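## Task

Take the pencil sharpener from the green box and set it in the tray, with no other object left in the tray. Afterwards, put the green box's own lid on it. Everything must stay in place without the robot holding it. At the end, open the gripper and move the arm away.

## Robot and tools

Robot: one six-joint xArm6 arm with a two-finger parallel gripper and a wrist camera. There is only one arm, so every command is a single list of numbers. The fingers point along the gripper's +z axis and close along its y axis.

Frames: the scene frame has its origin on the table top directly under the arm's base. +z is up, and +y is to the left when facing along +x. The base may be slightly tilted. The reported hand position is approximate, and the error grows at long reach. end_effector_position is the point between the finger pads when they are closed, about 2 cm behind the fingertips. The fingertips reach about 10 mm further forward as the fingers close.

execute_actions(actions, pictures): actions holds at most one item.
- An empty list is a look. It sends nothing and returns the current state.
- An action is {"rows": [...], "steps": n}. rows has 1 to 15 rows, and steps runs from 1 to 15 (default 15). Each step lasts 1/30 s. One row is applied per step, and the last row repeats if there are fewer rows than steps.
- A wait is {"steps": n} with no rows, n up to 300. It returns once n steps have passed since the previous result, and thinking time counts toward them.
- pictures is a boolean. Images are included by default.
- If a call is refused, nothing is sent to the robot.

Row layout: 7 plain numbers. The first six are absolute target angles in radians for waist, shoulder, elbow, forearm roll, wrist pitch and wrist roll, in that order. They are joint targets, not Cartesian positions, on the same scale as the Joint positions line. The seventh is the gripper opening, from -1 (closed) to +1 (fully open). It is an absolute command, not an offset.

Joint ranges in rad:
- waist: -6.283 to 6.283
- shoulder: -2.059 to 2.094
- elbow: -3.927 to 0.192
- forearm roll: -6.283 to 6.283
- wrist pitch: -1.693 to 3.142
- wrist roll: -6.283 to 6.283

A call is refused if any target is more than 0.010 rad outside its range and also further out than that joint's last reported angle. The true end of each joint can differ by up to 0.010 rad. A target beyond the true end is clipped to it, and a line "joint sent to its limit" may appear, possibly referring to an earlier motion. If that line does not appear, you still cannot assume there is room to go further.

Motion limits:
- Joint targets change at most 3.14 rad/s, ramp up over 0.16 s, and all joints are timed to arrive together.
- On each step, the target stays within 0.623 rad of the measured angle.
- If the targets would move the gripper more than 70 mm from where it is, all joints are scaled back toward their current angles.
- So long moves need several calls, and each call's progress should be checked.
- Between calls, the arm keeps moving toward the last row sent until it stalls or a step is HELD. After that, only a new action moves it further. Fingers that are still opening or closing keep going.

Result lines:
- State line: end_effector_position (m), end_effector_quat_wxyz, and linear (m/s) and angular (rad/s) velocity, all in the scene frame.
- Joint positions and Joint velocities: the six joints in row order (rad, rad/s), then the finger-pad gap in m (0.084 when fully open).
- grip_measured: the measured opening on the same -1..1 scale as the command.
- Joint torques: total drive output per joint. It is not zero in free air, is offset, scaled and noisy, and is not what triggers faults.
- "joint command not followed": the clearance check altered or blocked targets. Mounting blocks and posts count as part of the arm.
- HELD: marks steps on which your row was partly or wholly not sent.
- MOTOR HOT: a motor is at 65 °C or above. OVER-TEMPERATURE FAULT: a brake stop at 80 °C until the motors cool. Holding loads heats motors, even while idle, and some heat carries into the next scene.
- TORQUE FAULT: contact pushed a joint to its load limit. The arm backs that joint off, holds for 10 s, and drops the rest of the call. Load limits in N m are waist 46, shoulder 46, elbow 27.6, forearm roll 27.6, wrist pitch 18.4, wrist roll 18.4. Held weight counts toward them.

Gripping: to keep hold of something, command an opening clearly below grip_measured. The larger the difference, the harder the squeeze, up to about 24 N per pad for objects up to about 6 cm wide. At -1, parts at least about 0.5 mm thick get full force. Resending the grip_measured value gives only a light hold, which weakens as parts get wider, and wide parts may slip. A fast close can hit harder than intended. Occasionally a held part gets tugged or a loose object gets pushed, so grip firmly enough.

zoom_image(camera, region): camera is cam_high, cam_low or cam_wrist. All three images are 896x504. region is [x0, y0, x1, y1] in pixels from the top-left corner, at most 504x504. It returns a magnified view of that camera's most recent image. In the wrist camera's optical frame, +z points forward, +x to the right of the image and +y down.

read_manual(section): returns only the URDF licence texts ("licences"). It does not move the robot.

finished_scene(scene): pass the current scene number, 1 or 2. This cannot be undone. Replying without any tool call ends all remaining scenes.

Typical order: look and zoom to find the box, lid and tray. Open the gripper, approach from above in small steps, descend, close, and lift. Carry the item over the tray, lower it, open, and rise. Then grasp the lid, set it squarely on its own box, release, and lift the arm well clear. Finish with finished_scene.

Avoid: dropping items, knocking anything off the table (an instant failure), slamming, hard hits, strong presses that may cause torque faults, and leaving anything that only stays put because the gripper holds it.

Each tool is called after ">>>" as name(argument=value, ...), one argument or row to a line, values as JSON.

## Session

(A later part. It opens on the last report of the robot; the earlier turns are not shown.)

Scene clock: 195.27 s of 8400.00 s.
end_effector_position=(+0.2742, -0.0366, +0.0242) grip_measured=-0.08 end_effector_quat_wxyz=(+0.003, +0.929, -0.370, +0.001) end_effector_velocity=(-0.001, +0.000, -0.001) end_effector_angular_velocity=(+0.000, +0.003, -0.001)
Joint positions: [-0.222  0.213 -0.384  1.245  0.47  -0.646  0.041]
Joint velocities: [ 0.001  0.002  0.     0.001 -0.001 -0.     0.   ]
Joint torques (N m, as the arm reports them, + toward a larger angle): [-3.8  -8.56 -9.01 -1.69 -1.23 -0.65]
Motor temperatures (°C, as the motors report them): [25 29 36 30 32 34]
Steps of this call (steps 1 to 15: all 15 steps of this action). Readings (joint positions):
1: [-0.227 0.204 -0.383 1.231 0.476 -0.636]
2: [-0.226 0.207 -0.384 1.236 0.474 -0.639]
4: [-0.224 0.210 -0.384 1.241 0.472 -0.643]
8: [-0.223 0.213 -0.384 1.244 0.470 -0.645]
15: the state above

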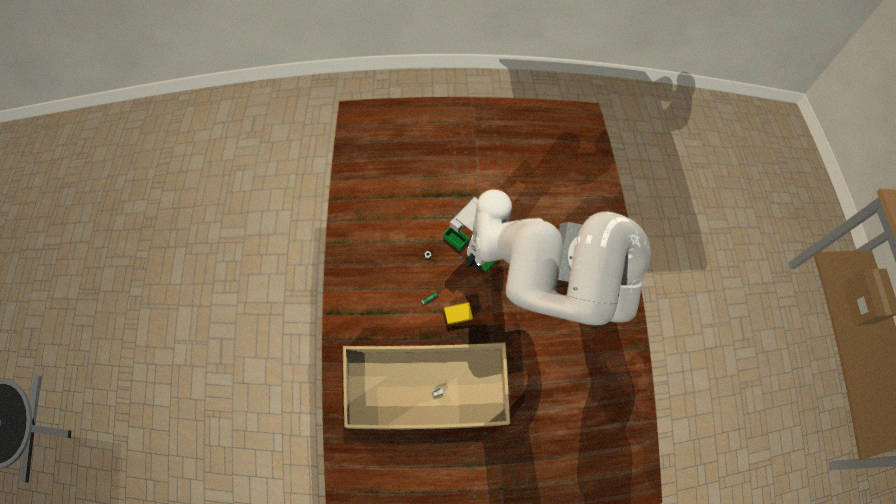

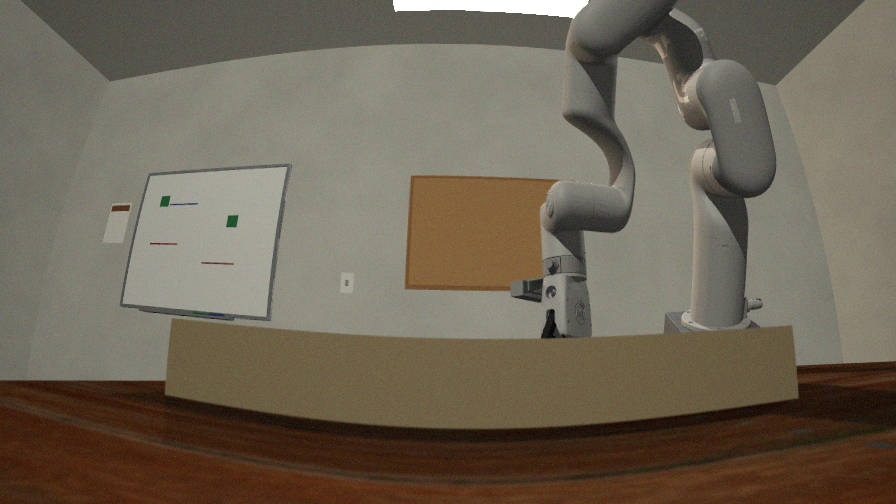

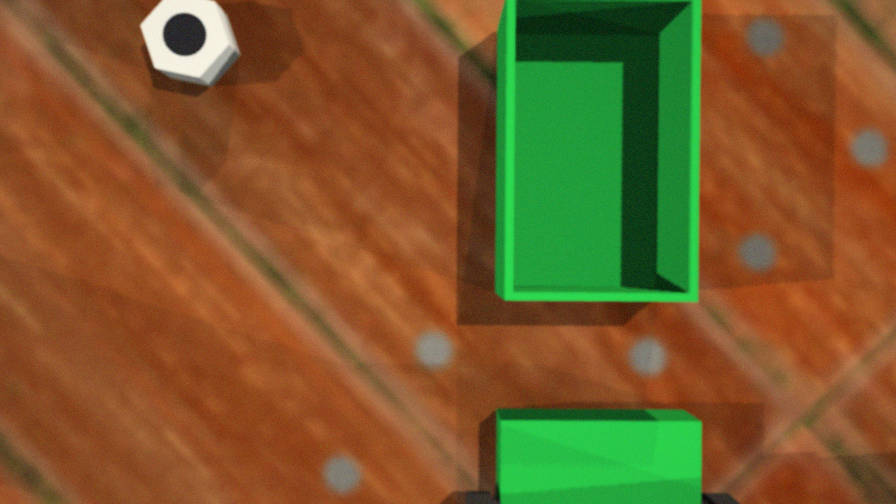

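>>> execute_actions(
  actions=[
    {"rows":[[-0.436,-0.17,-0.328,0.703,0.72,-0.243,-0.4]],"steps":13},
  ],
  pictures=false,
)

>>> execute_actions(
  actions=[
    {"rows":[[-0.524,0.128,-0.602,0.681,0.726,-0.311,-0.4]],"steps":11},
  ],
  pictures=false,
)

>>> execute_actions(
  actions=[
    {"rows":[[-0.4076,0.326,-0.62,0.915,0.569,-0.476,-0.4]],"steps":15},
  ],
  pictures=false,
)

>>> execute_actions(
  actions=[
    {"steps":15},
  ],
)

>>> zoom_image(
  camera="cam_wrist",
  region=[440,364,760,504],
)

Scene clock: 204.33 s of 8400.00 s.
end_effector_position=(+0.2889, -0.0296, +0.1180) grip_measured=-0.08 end_effector_quat_wxyz=(-0.002, +0.930, -0.367, +0.003) end_effector_velocity=(-0.043, -0.002, +0.036) end_effector_angular_velocity=(-0.030, +0.112, -0.057)
Joint positions: [-0.428 -0.157 -0.331  0.726  0.709 -0.26   0.041]
Joint velocities: [-0.119 -0.192  0.064 -0.326  0.166  0.252 -0.   ]
Joint torques (N m, as the arm reports them, + toward a larger angle): [ -1.97  -3.15 -15.67  -0.34  -1.44  -1.06]
Motor temperatures (°C, as the motors report them): [25 29 35 30 32 34]
Steps of this call (steps 1 to 15: the robot went on to your last target; steps 16 to 90: nothing new was sent; then 5.63 s passed at rest; steps 91 to 103: all 13 steps of this action). Readings (joint positions):
91: [-0.222 0.214 -0.384 1.244 0.470 -0.645]
92: [-0.225 0.210 -0.383 1.237 0.474 -0.639]
94: [-0.246 0.174 -0.373 1.178 0.503 -0.596]
98: [-0.351 -0.017 -0.351 0.917 0.622 -0.402]
103: the state above

Scene clock: 204.70 s of 8400.00 s.
end_effector_position=(+0.3384, -0.0909, +0.1205) grip_measured=-0.08 end_effector_quat_wxyz=(+0.000, +0.928, -0.372, +0.000) end_effector_velocity=(+0.016, -0.029, -0.006) end_effector_angular_velocity=(+0.013, +0.013, +0.004)
Joint positions: [-0.521  0.12  -0.592  0.682  0.725 -0.309  0.041]
Joint velocities: [-0.041  0.134 -0.118 -0.017  0.018 -0.035  0.   ]
Joint torques (N m, as the arm reports them, + toward a larger angle): [ -4.6  -13.54 -16.41  -1.75  -1.31  -0.76]
Motor temperatures (°C, as the motors report them): [25 29 35 30 32 34]
Steps of this call (steps 1 to 11: all 11 steps of this action). Readings (joint positions):
1: [-0.431 -0.161 -0.330 0.717 0.713 -0.254]
2: [-0.435 -0.157 -0.334 0.711 0.717 -0.253]
4: [-0.452 -0.104 -0.384 0.703 0.721 -0.265]
8: [-0.508 0.079 -0.556 0.687 0.723 -0.300]
11: the state above

Scene clock: 205.20 s of 8400.00 s.
end_effector_position=(+0.3400, -0.0942, +0.0537) grip_measured=-0.08 end_effector_quat_wxyz=(+0.001, +0.930, -0.368, +0.002) end_effector_velocity=(-0.003, -0.001, -0.004) end_effector_angular_velocity=(-0.001, +0.002, -0.003)
Joint positions: [-0.408  0.324 -0.621  0.914  0.57  -0.475  0.041]
Joint velocities: [ 0.004  0.011  0.002  0.014 -0.009 -0.011  0.   ]
Joint torques (N m, as the arm reports them, + toward a larger angle): [ -5.5  -12.22 -13.3   -1.67  -1.41  -0.72]
Motor temperatures (°C, as the motors report them): [25 29 35 30 32 34]
Steps of this call (steps 1 to 15: all 15 steps of this action). Readings (joint positions):
1: [-0.522 0.124 -0.595 0.683 0.725 -0.310]
2: [-0.519 0.130 -0.598 0.690 0.719 -0.316]
4: [-0.491 0.176 -0.608 0.747 0.679 -0.358]
8: [-0.419 0.307 -0.612 0.886 0.590 -0.455]
15: the state above

Scene clock: 205.70 s of 8400.00 s.
end_effector_position=(+0.3391, -0.0940, +0.0528) grip_measured=-0.08 end_effector_quat_wxyz=(+0.001, +0.930, -0.368, +0.001) end_effector_velocity=(-0.000, -0.000, -0.001) end_effector_angular_velocity=(+0.001, +0.001, -0.002)
Joint positions: [-0.408  0.326 -0.62   0.915  0.569 -0.476  0.041]
Joint velocities: [ 0.     0.003 -0.     0.002  0.    -0.001 -0.   ]
Joint torques (N m, as the arm reports them, + toward a larger angle): [ -5.75 -12.55 -13.48  -1.65  -1.4   -0.69]
Motor temperatures (°C, as the motors report them): [25 29 35 30 32 34]
Steps of this call (steps 1 to 15: the robot went on to your last target). Readings (joint positions):
1: [-0.408 0.324 -0.621 0.914 0.569 -0.475]
2: [-0.408 0.324 -0.620 0.914 0.569 -0.476]
4: [-0.408 0.325 -0.620 0.915 0.569 -0.476]
8: [-0.408 0.325 -0.620 0.915 0.569 -0.476]
15: the state above
The arm was judged still, so your last target was given up. Only a new action makes it travel on or press farther. Fingers that are still opening or closing keep moving.

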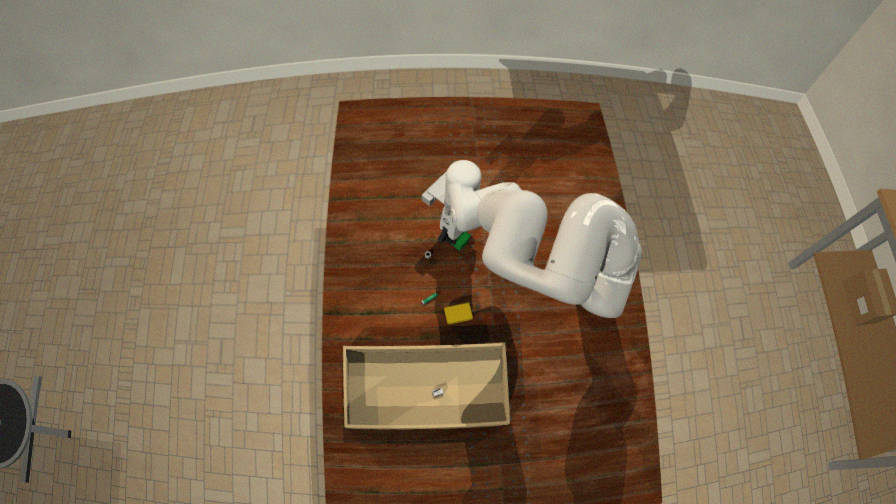

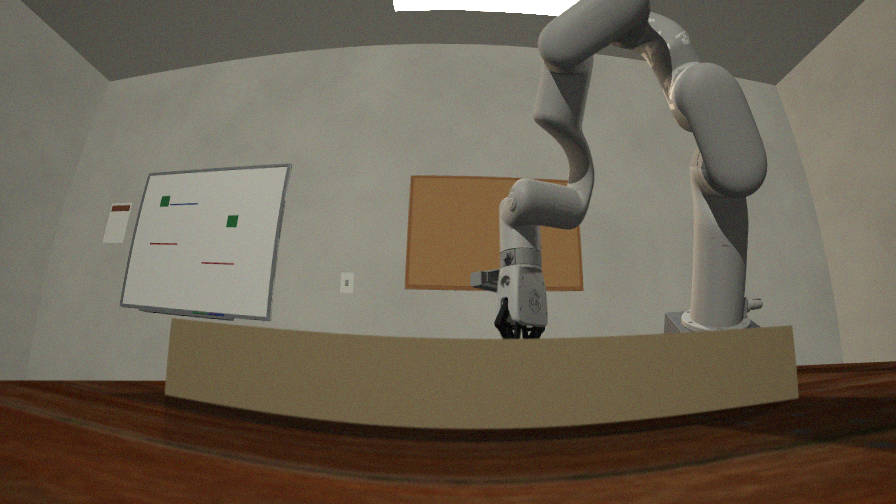

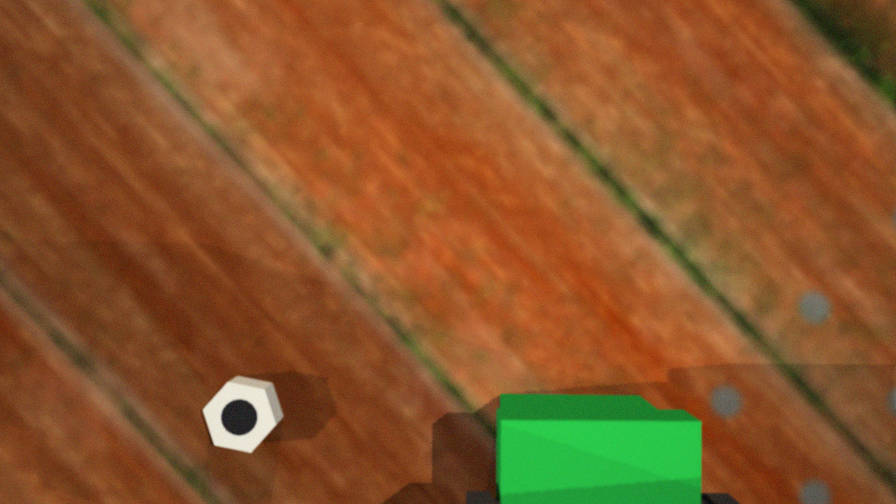

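Region (440, 364, 760, 504) of cam_wrist's 896x504 image, scaled by 1.575, with more detail than that image has; it fills the top 220 rows of this view, and the rest is white.

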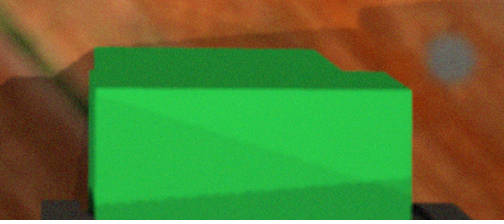

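>>> execute_actions(
  actions=[
    {"rows":[[-0.4055,0.33,-0.621,0.92,0.567,-0.479,-0.4],[-0.4035,0.3336,-0.6225,0.925,0.565,-0.4825,-0.4],[-0.4015,0.3374,-0.6237,0.93,0.563,-0.486,-0.4],[-0.3995,0.3412,-0.625,0.935,0.561,-0.489,-0.4],[-0.3974,0.345,-0.626,0.94,0.5595,-0.492,-0.4],[-0.3954,0.349,-0.6274,0.9445,0.5575,-0.496,-0.4],[-0.3933,0.3527,-0.6286,0.949,0.5556,-0.499,-0.4],[-0.3913,0.3565,-0.63,0.954,0.554,-0.502,-0.4],[-0.3893,0.36,-0.631,0.959,0.552,-0.5055,-0.4],[-0.387,0.364,-0.6323,0.964,0.55,-0.509,-0.4],[-0.3852,0.3679,-0.6335,0.969,0.548,-0.512,-0.4]],"steps":15},
  ],
  pictures=false,
)

>>> execute_actions(
  actions=[
    {"steps":10},
  ],
  pictures=false,
)

>>> execute_actions(
  actions=[
    {"rows":[[-0.3852,0.3679,-0.6335,0.969,0.548,-0.512,0.5]],"steps":10},
  ],
  pictures=false,
)

>>> execute_actions(
  actions=[
    {"rows":[[-0.46,-0.1,-0.42,0.62,0.8,-0.25,0.5]],"steps":15},
  ],
  pictures=false,
)

>>> execute_actions(
  actions=[
    {"steps":15},
  ],
)

Scene clock: 218.00 s of 8400.00 s.
end_effector_position=(+0.3392, -0.0939, +0.0403) grip_measured=-0.08 end_effector_quat_wxyz=(+0.001, +0.929, -0.369, +0.000) end_effector_velocity=(+0.000, -0.001, -0.008) end_effector_angular_velocity=(-0.002, -0.002, -0.003)
Joint positions: [-0.386  0.366 -0.633  0.966  0.549 -0.51   0.041]
Joint velocities: [ 0.013  0.027 -0.009  0.037 -0.016 -0.024 -0.   ]
Joint torques (N m, as the arm reports them, + toward a larger angle): [ -6.23 -13.16 -13.19  -1.96  -1.47  -0.69]
Motor temperatures (°C, as the motors report them): [25 29 35 30 32 34]
Steps of this call (steps 1 to 90: nothing new was sent; then 8.80 s passed at rest; steps 91 to 105: all 15 steps of this action). Readings (joint positions):
91: [-0.408 0.326 -0.620 0.915 0.569 -0.476]
92: [-0.407 0.327 -0.620 0.917 0.568 -0.477]
94: [-0.405 0.331 -0.622 0.922 0.566 -0.481]
98: [-0.397 0.345 -0.626 0.940 0.559 -0.492]
105: the state above

Scene clock: 218.33 s of 8400.00 s.
end_effector_position=(+0.3395, -0.0941, +0.0399) grip_measured=-0.08 end_effector_quat_wxyz=(+0.001, +0.929, -0.369, +0.001) end_effector_velocity=(+0.000, +0.000, -0.000) end_effector_angular_velocity=(+0.000, -0.000, +0.001)
Joint positions: [-0.385  0.368 -0.634  0.969  0.548 -0.512  0.041]
Joint velocities: [ 0.001  0.    -0.001  0.001 -0.    -0.001  0.   ]
Joint torques (N m, as the arm reports them, + toward a larger angle): [ -5.6  -12.62 -12.88  -1.75  -1.42  -0.71]
Motor temperatures (°C, as the motors report them): [25 29 35 30 32 34]
Steps of this call (steps 1 to 10: the robot went on to your last target). Readings (joint positions):
1: [-0.386 0.367 -0.633 0.967 0.549 -0.511]
2: [-0.386 0.367 -0.633 0.968 0.548 -0.511]
4: [-0.385 0.368 -0.633 0.969 0.548 -0.512]
8: [-0.385 0.368 -0.634 0.969 0.548 -0.512]
10: the state above

Scene clock: 218.67 s of 8400.00 s.
end_effector_position=(+0.3395, -0.0940, +0.0399) grip_measured=+0.49 end_effector_quat_wxyz=(+0.001, +0.929, -0.369, +0.001) end_effector_velocity=(+0.001, +0.000, +0.001) end_effector_angular_velocity=(-0.000, -0.002, +0.001)
Joint positions: [-0.385  0.368 -0.633  0.969  0.548 -0.512  0.065]
Joint velocities: [ 0.001 -0.002 -0.     0.001  0.    -0.     0.   ]
Joint torques (N m, as the arm reports them, + toward a larger angle): [ -5.63 -12.77 -12.65  -1.76  -1.33  -0.74]
Motor temperatures (°C, as the motors report them): [25 29 35 30 32 34]
Steps of this call (steps 1 to 10: all 10 steps of this action). Readings (joint positions):
1: [-0.385 0.368 -0.634 0.969 0.548 -0.512]
2: [-0.385 0.368 -0.633 0.969 0.548 -0.512]
4: [-0.385 0.368 -0.634 0.969 0.548 -0.512]
8: [-0.385 0.368 -0.634 0.969 0.548 -0.512]
10: the state above

Scene clock: 219.17 s of 8400.00 s.
end_effector_position=(+0.2960, -0.0357, +0.1244) grip_measured=+0.49 end_effector_quat_wxyz=(-0.000, +0.939, -0.343, -0.033) end_effector_velocity=(-0.027, +0.009, +0.000) end_effector_angular_velocity=(+0.012, +0.063, -0.016)
Joint positions: [-0.459 -0.093 -0.423  0.626  0.796 -0.254  0.065]
Joint velocities: [-0.014 -0.056  0.048 -0.072  0.057  0.058 -0.   ]
Joint torques (N m, as the arm reports them, + toward a larger angle): [ -3.99  -7.57 -18.24  -1.35  -1.63  -0.83]
Motor temperatures (°C, as the motors report them): [25 29 35 30 32 34]
Steps of this call (steps 1 to 15: all 15 steps of this action). Readings (joint positions):
1: [-0.385 0.367 -0.633 0.968 0.548 -0.512]
2: [-0.386 0.361 -0.630 0.963 0.553 -0.507]
4: [-0.395 0.307 -0.602 0.919 0.585 -0.474]
8: [-0.432 0.076 -0.503 0.752 0.704 -0.350]
15: the state above

Scene clock: 219.67 s of 8400.00 s.
end_effector_position=(+0.2950, -0.0351, +0.1253) grip_measured=+0.49 end_effector_quat_wxyz=(+0.000, +0.939, -0.343, -0.034) end_effector_velocity=(+0.000, -0.000, +0.001) end_effector_angular_velocity=(-0.002, -0.001, +0.005)
Joint positions: [-0.46  -0.1   -0.42   0.62   0.8   -0.25   0.065]
Joint velocities: [ 0.    -0.003  0.001 -0.003 -0.    -0.002 -0.   ]
Joint torques (N m, as the arm reports them, + toward a larger angle): [ -3.77  -8.16 -17.39  -1.66  -1.24  -0.64]
Motor temperatures (°C, as the motors report them): [25 29 35 30 32 34]
Steps of this call (steps 1 to 15: the robot went on to your last target). Readings (joint positions):
1: [-0.459 -0.095 -0.421 0.624 0.798 -0.253]
2: [-0.459 -0.096 -0.421 0.623 0.798 -0.252]
4: [-0.460 -0.097 -0.420 0.621 0.799 -0.251]
8: [-0.460 -0.099 -0.420 0.620 0.800 -0.250]
15: the state above
The arm was judged still, so your last target was given up. Only a new action makes it travel on or press farther. Fingers that are still opening or closing keep moving.

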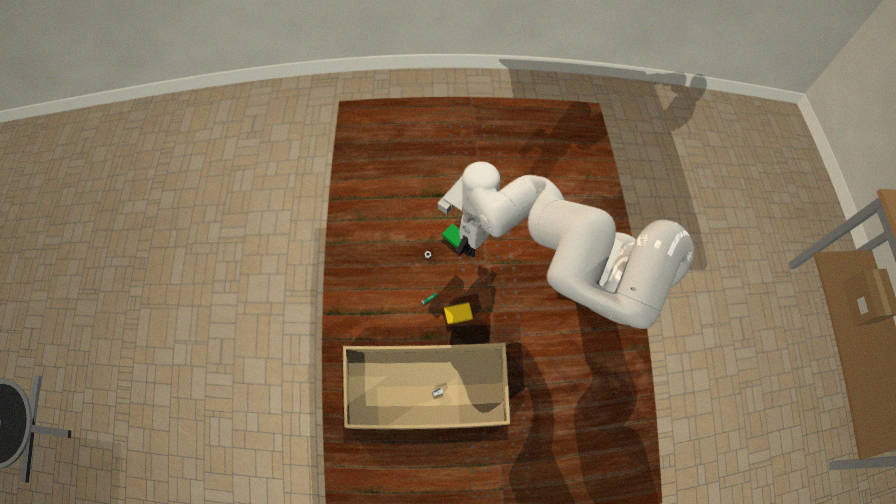

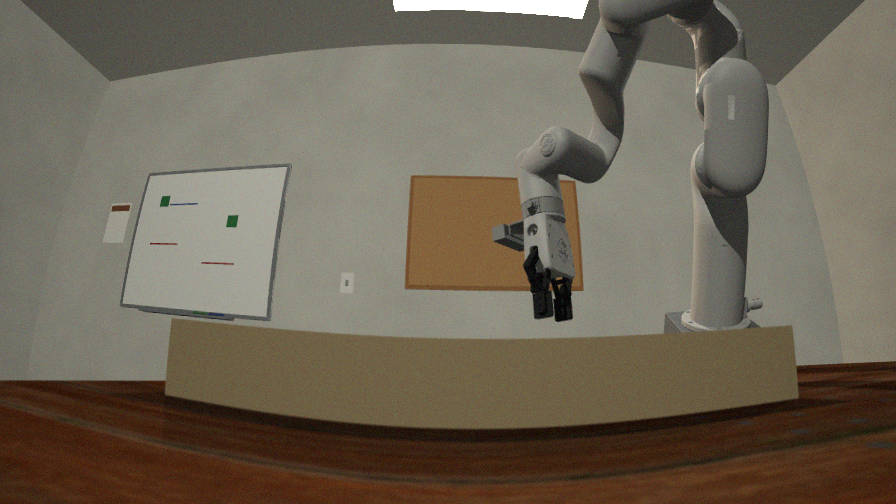

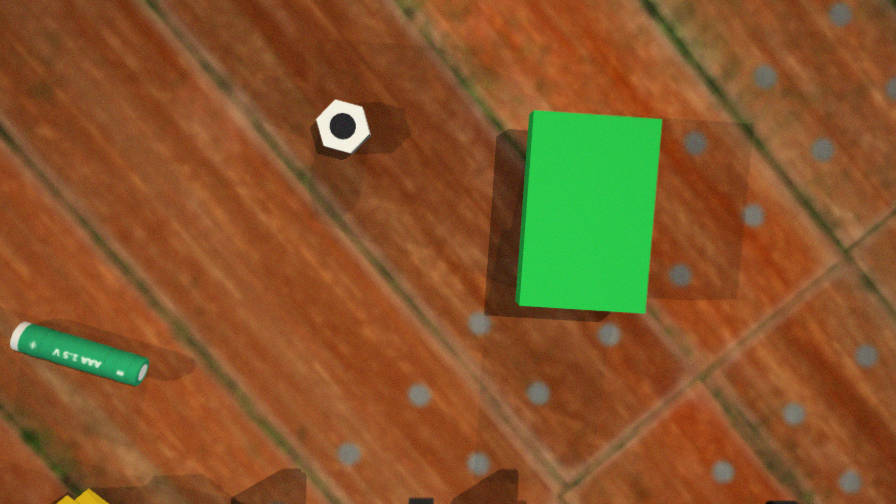

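>>> finished_scene(
  scene=1,
)

The scene is finished: the task was done.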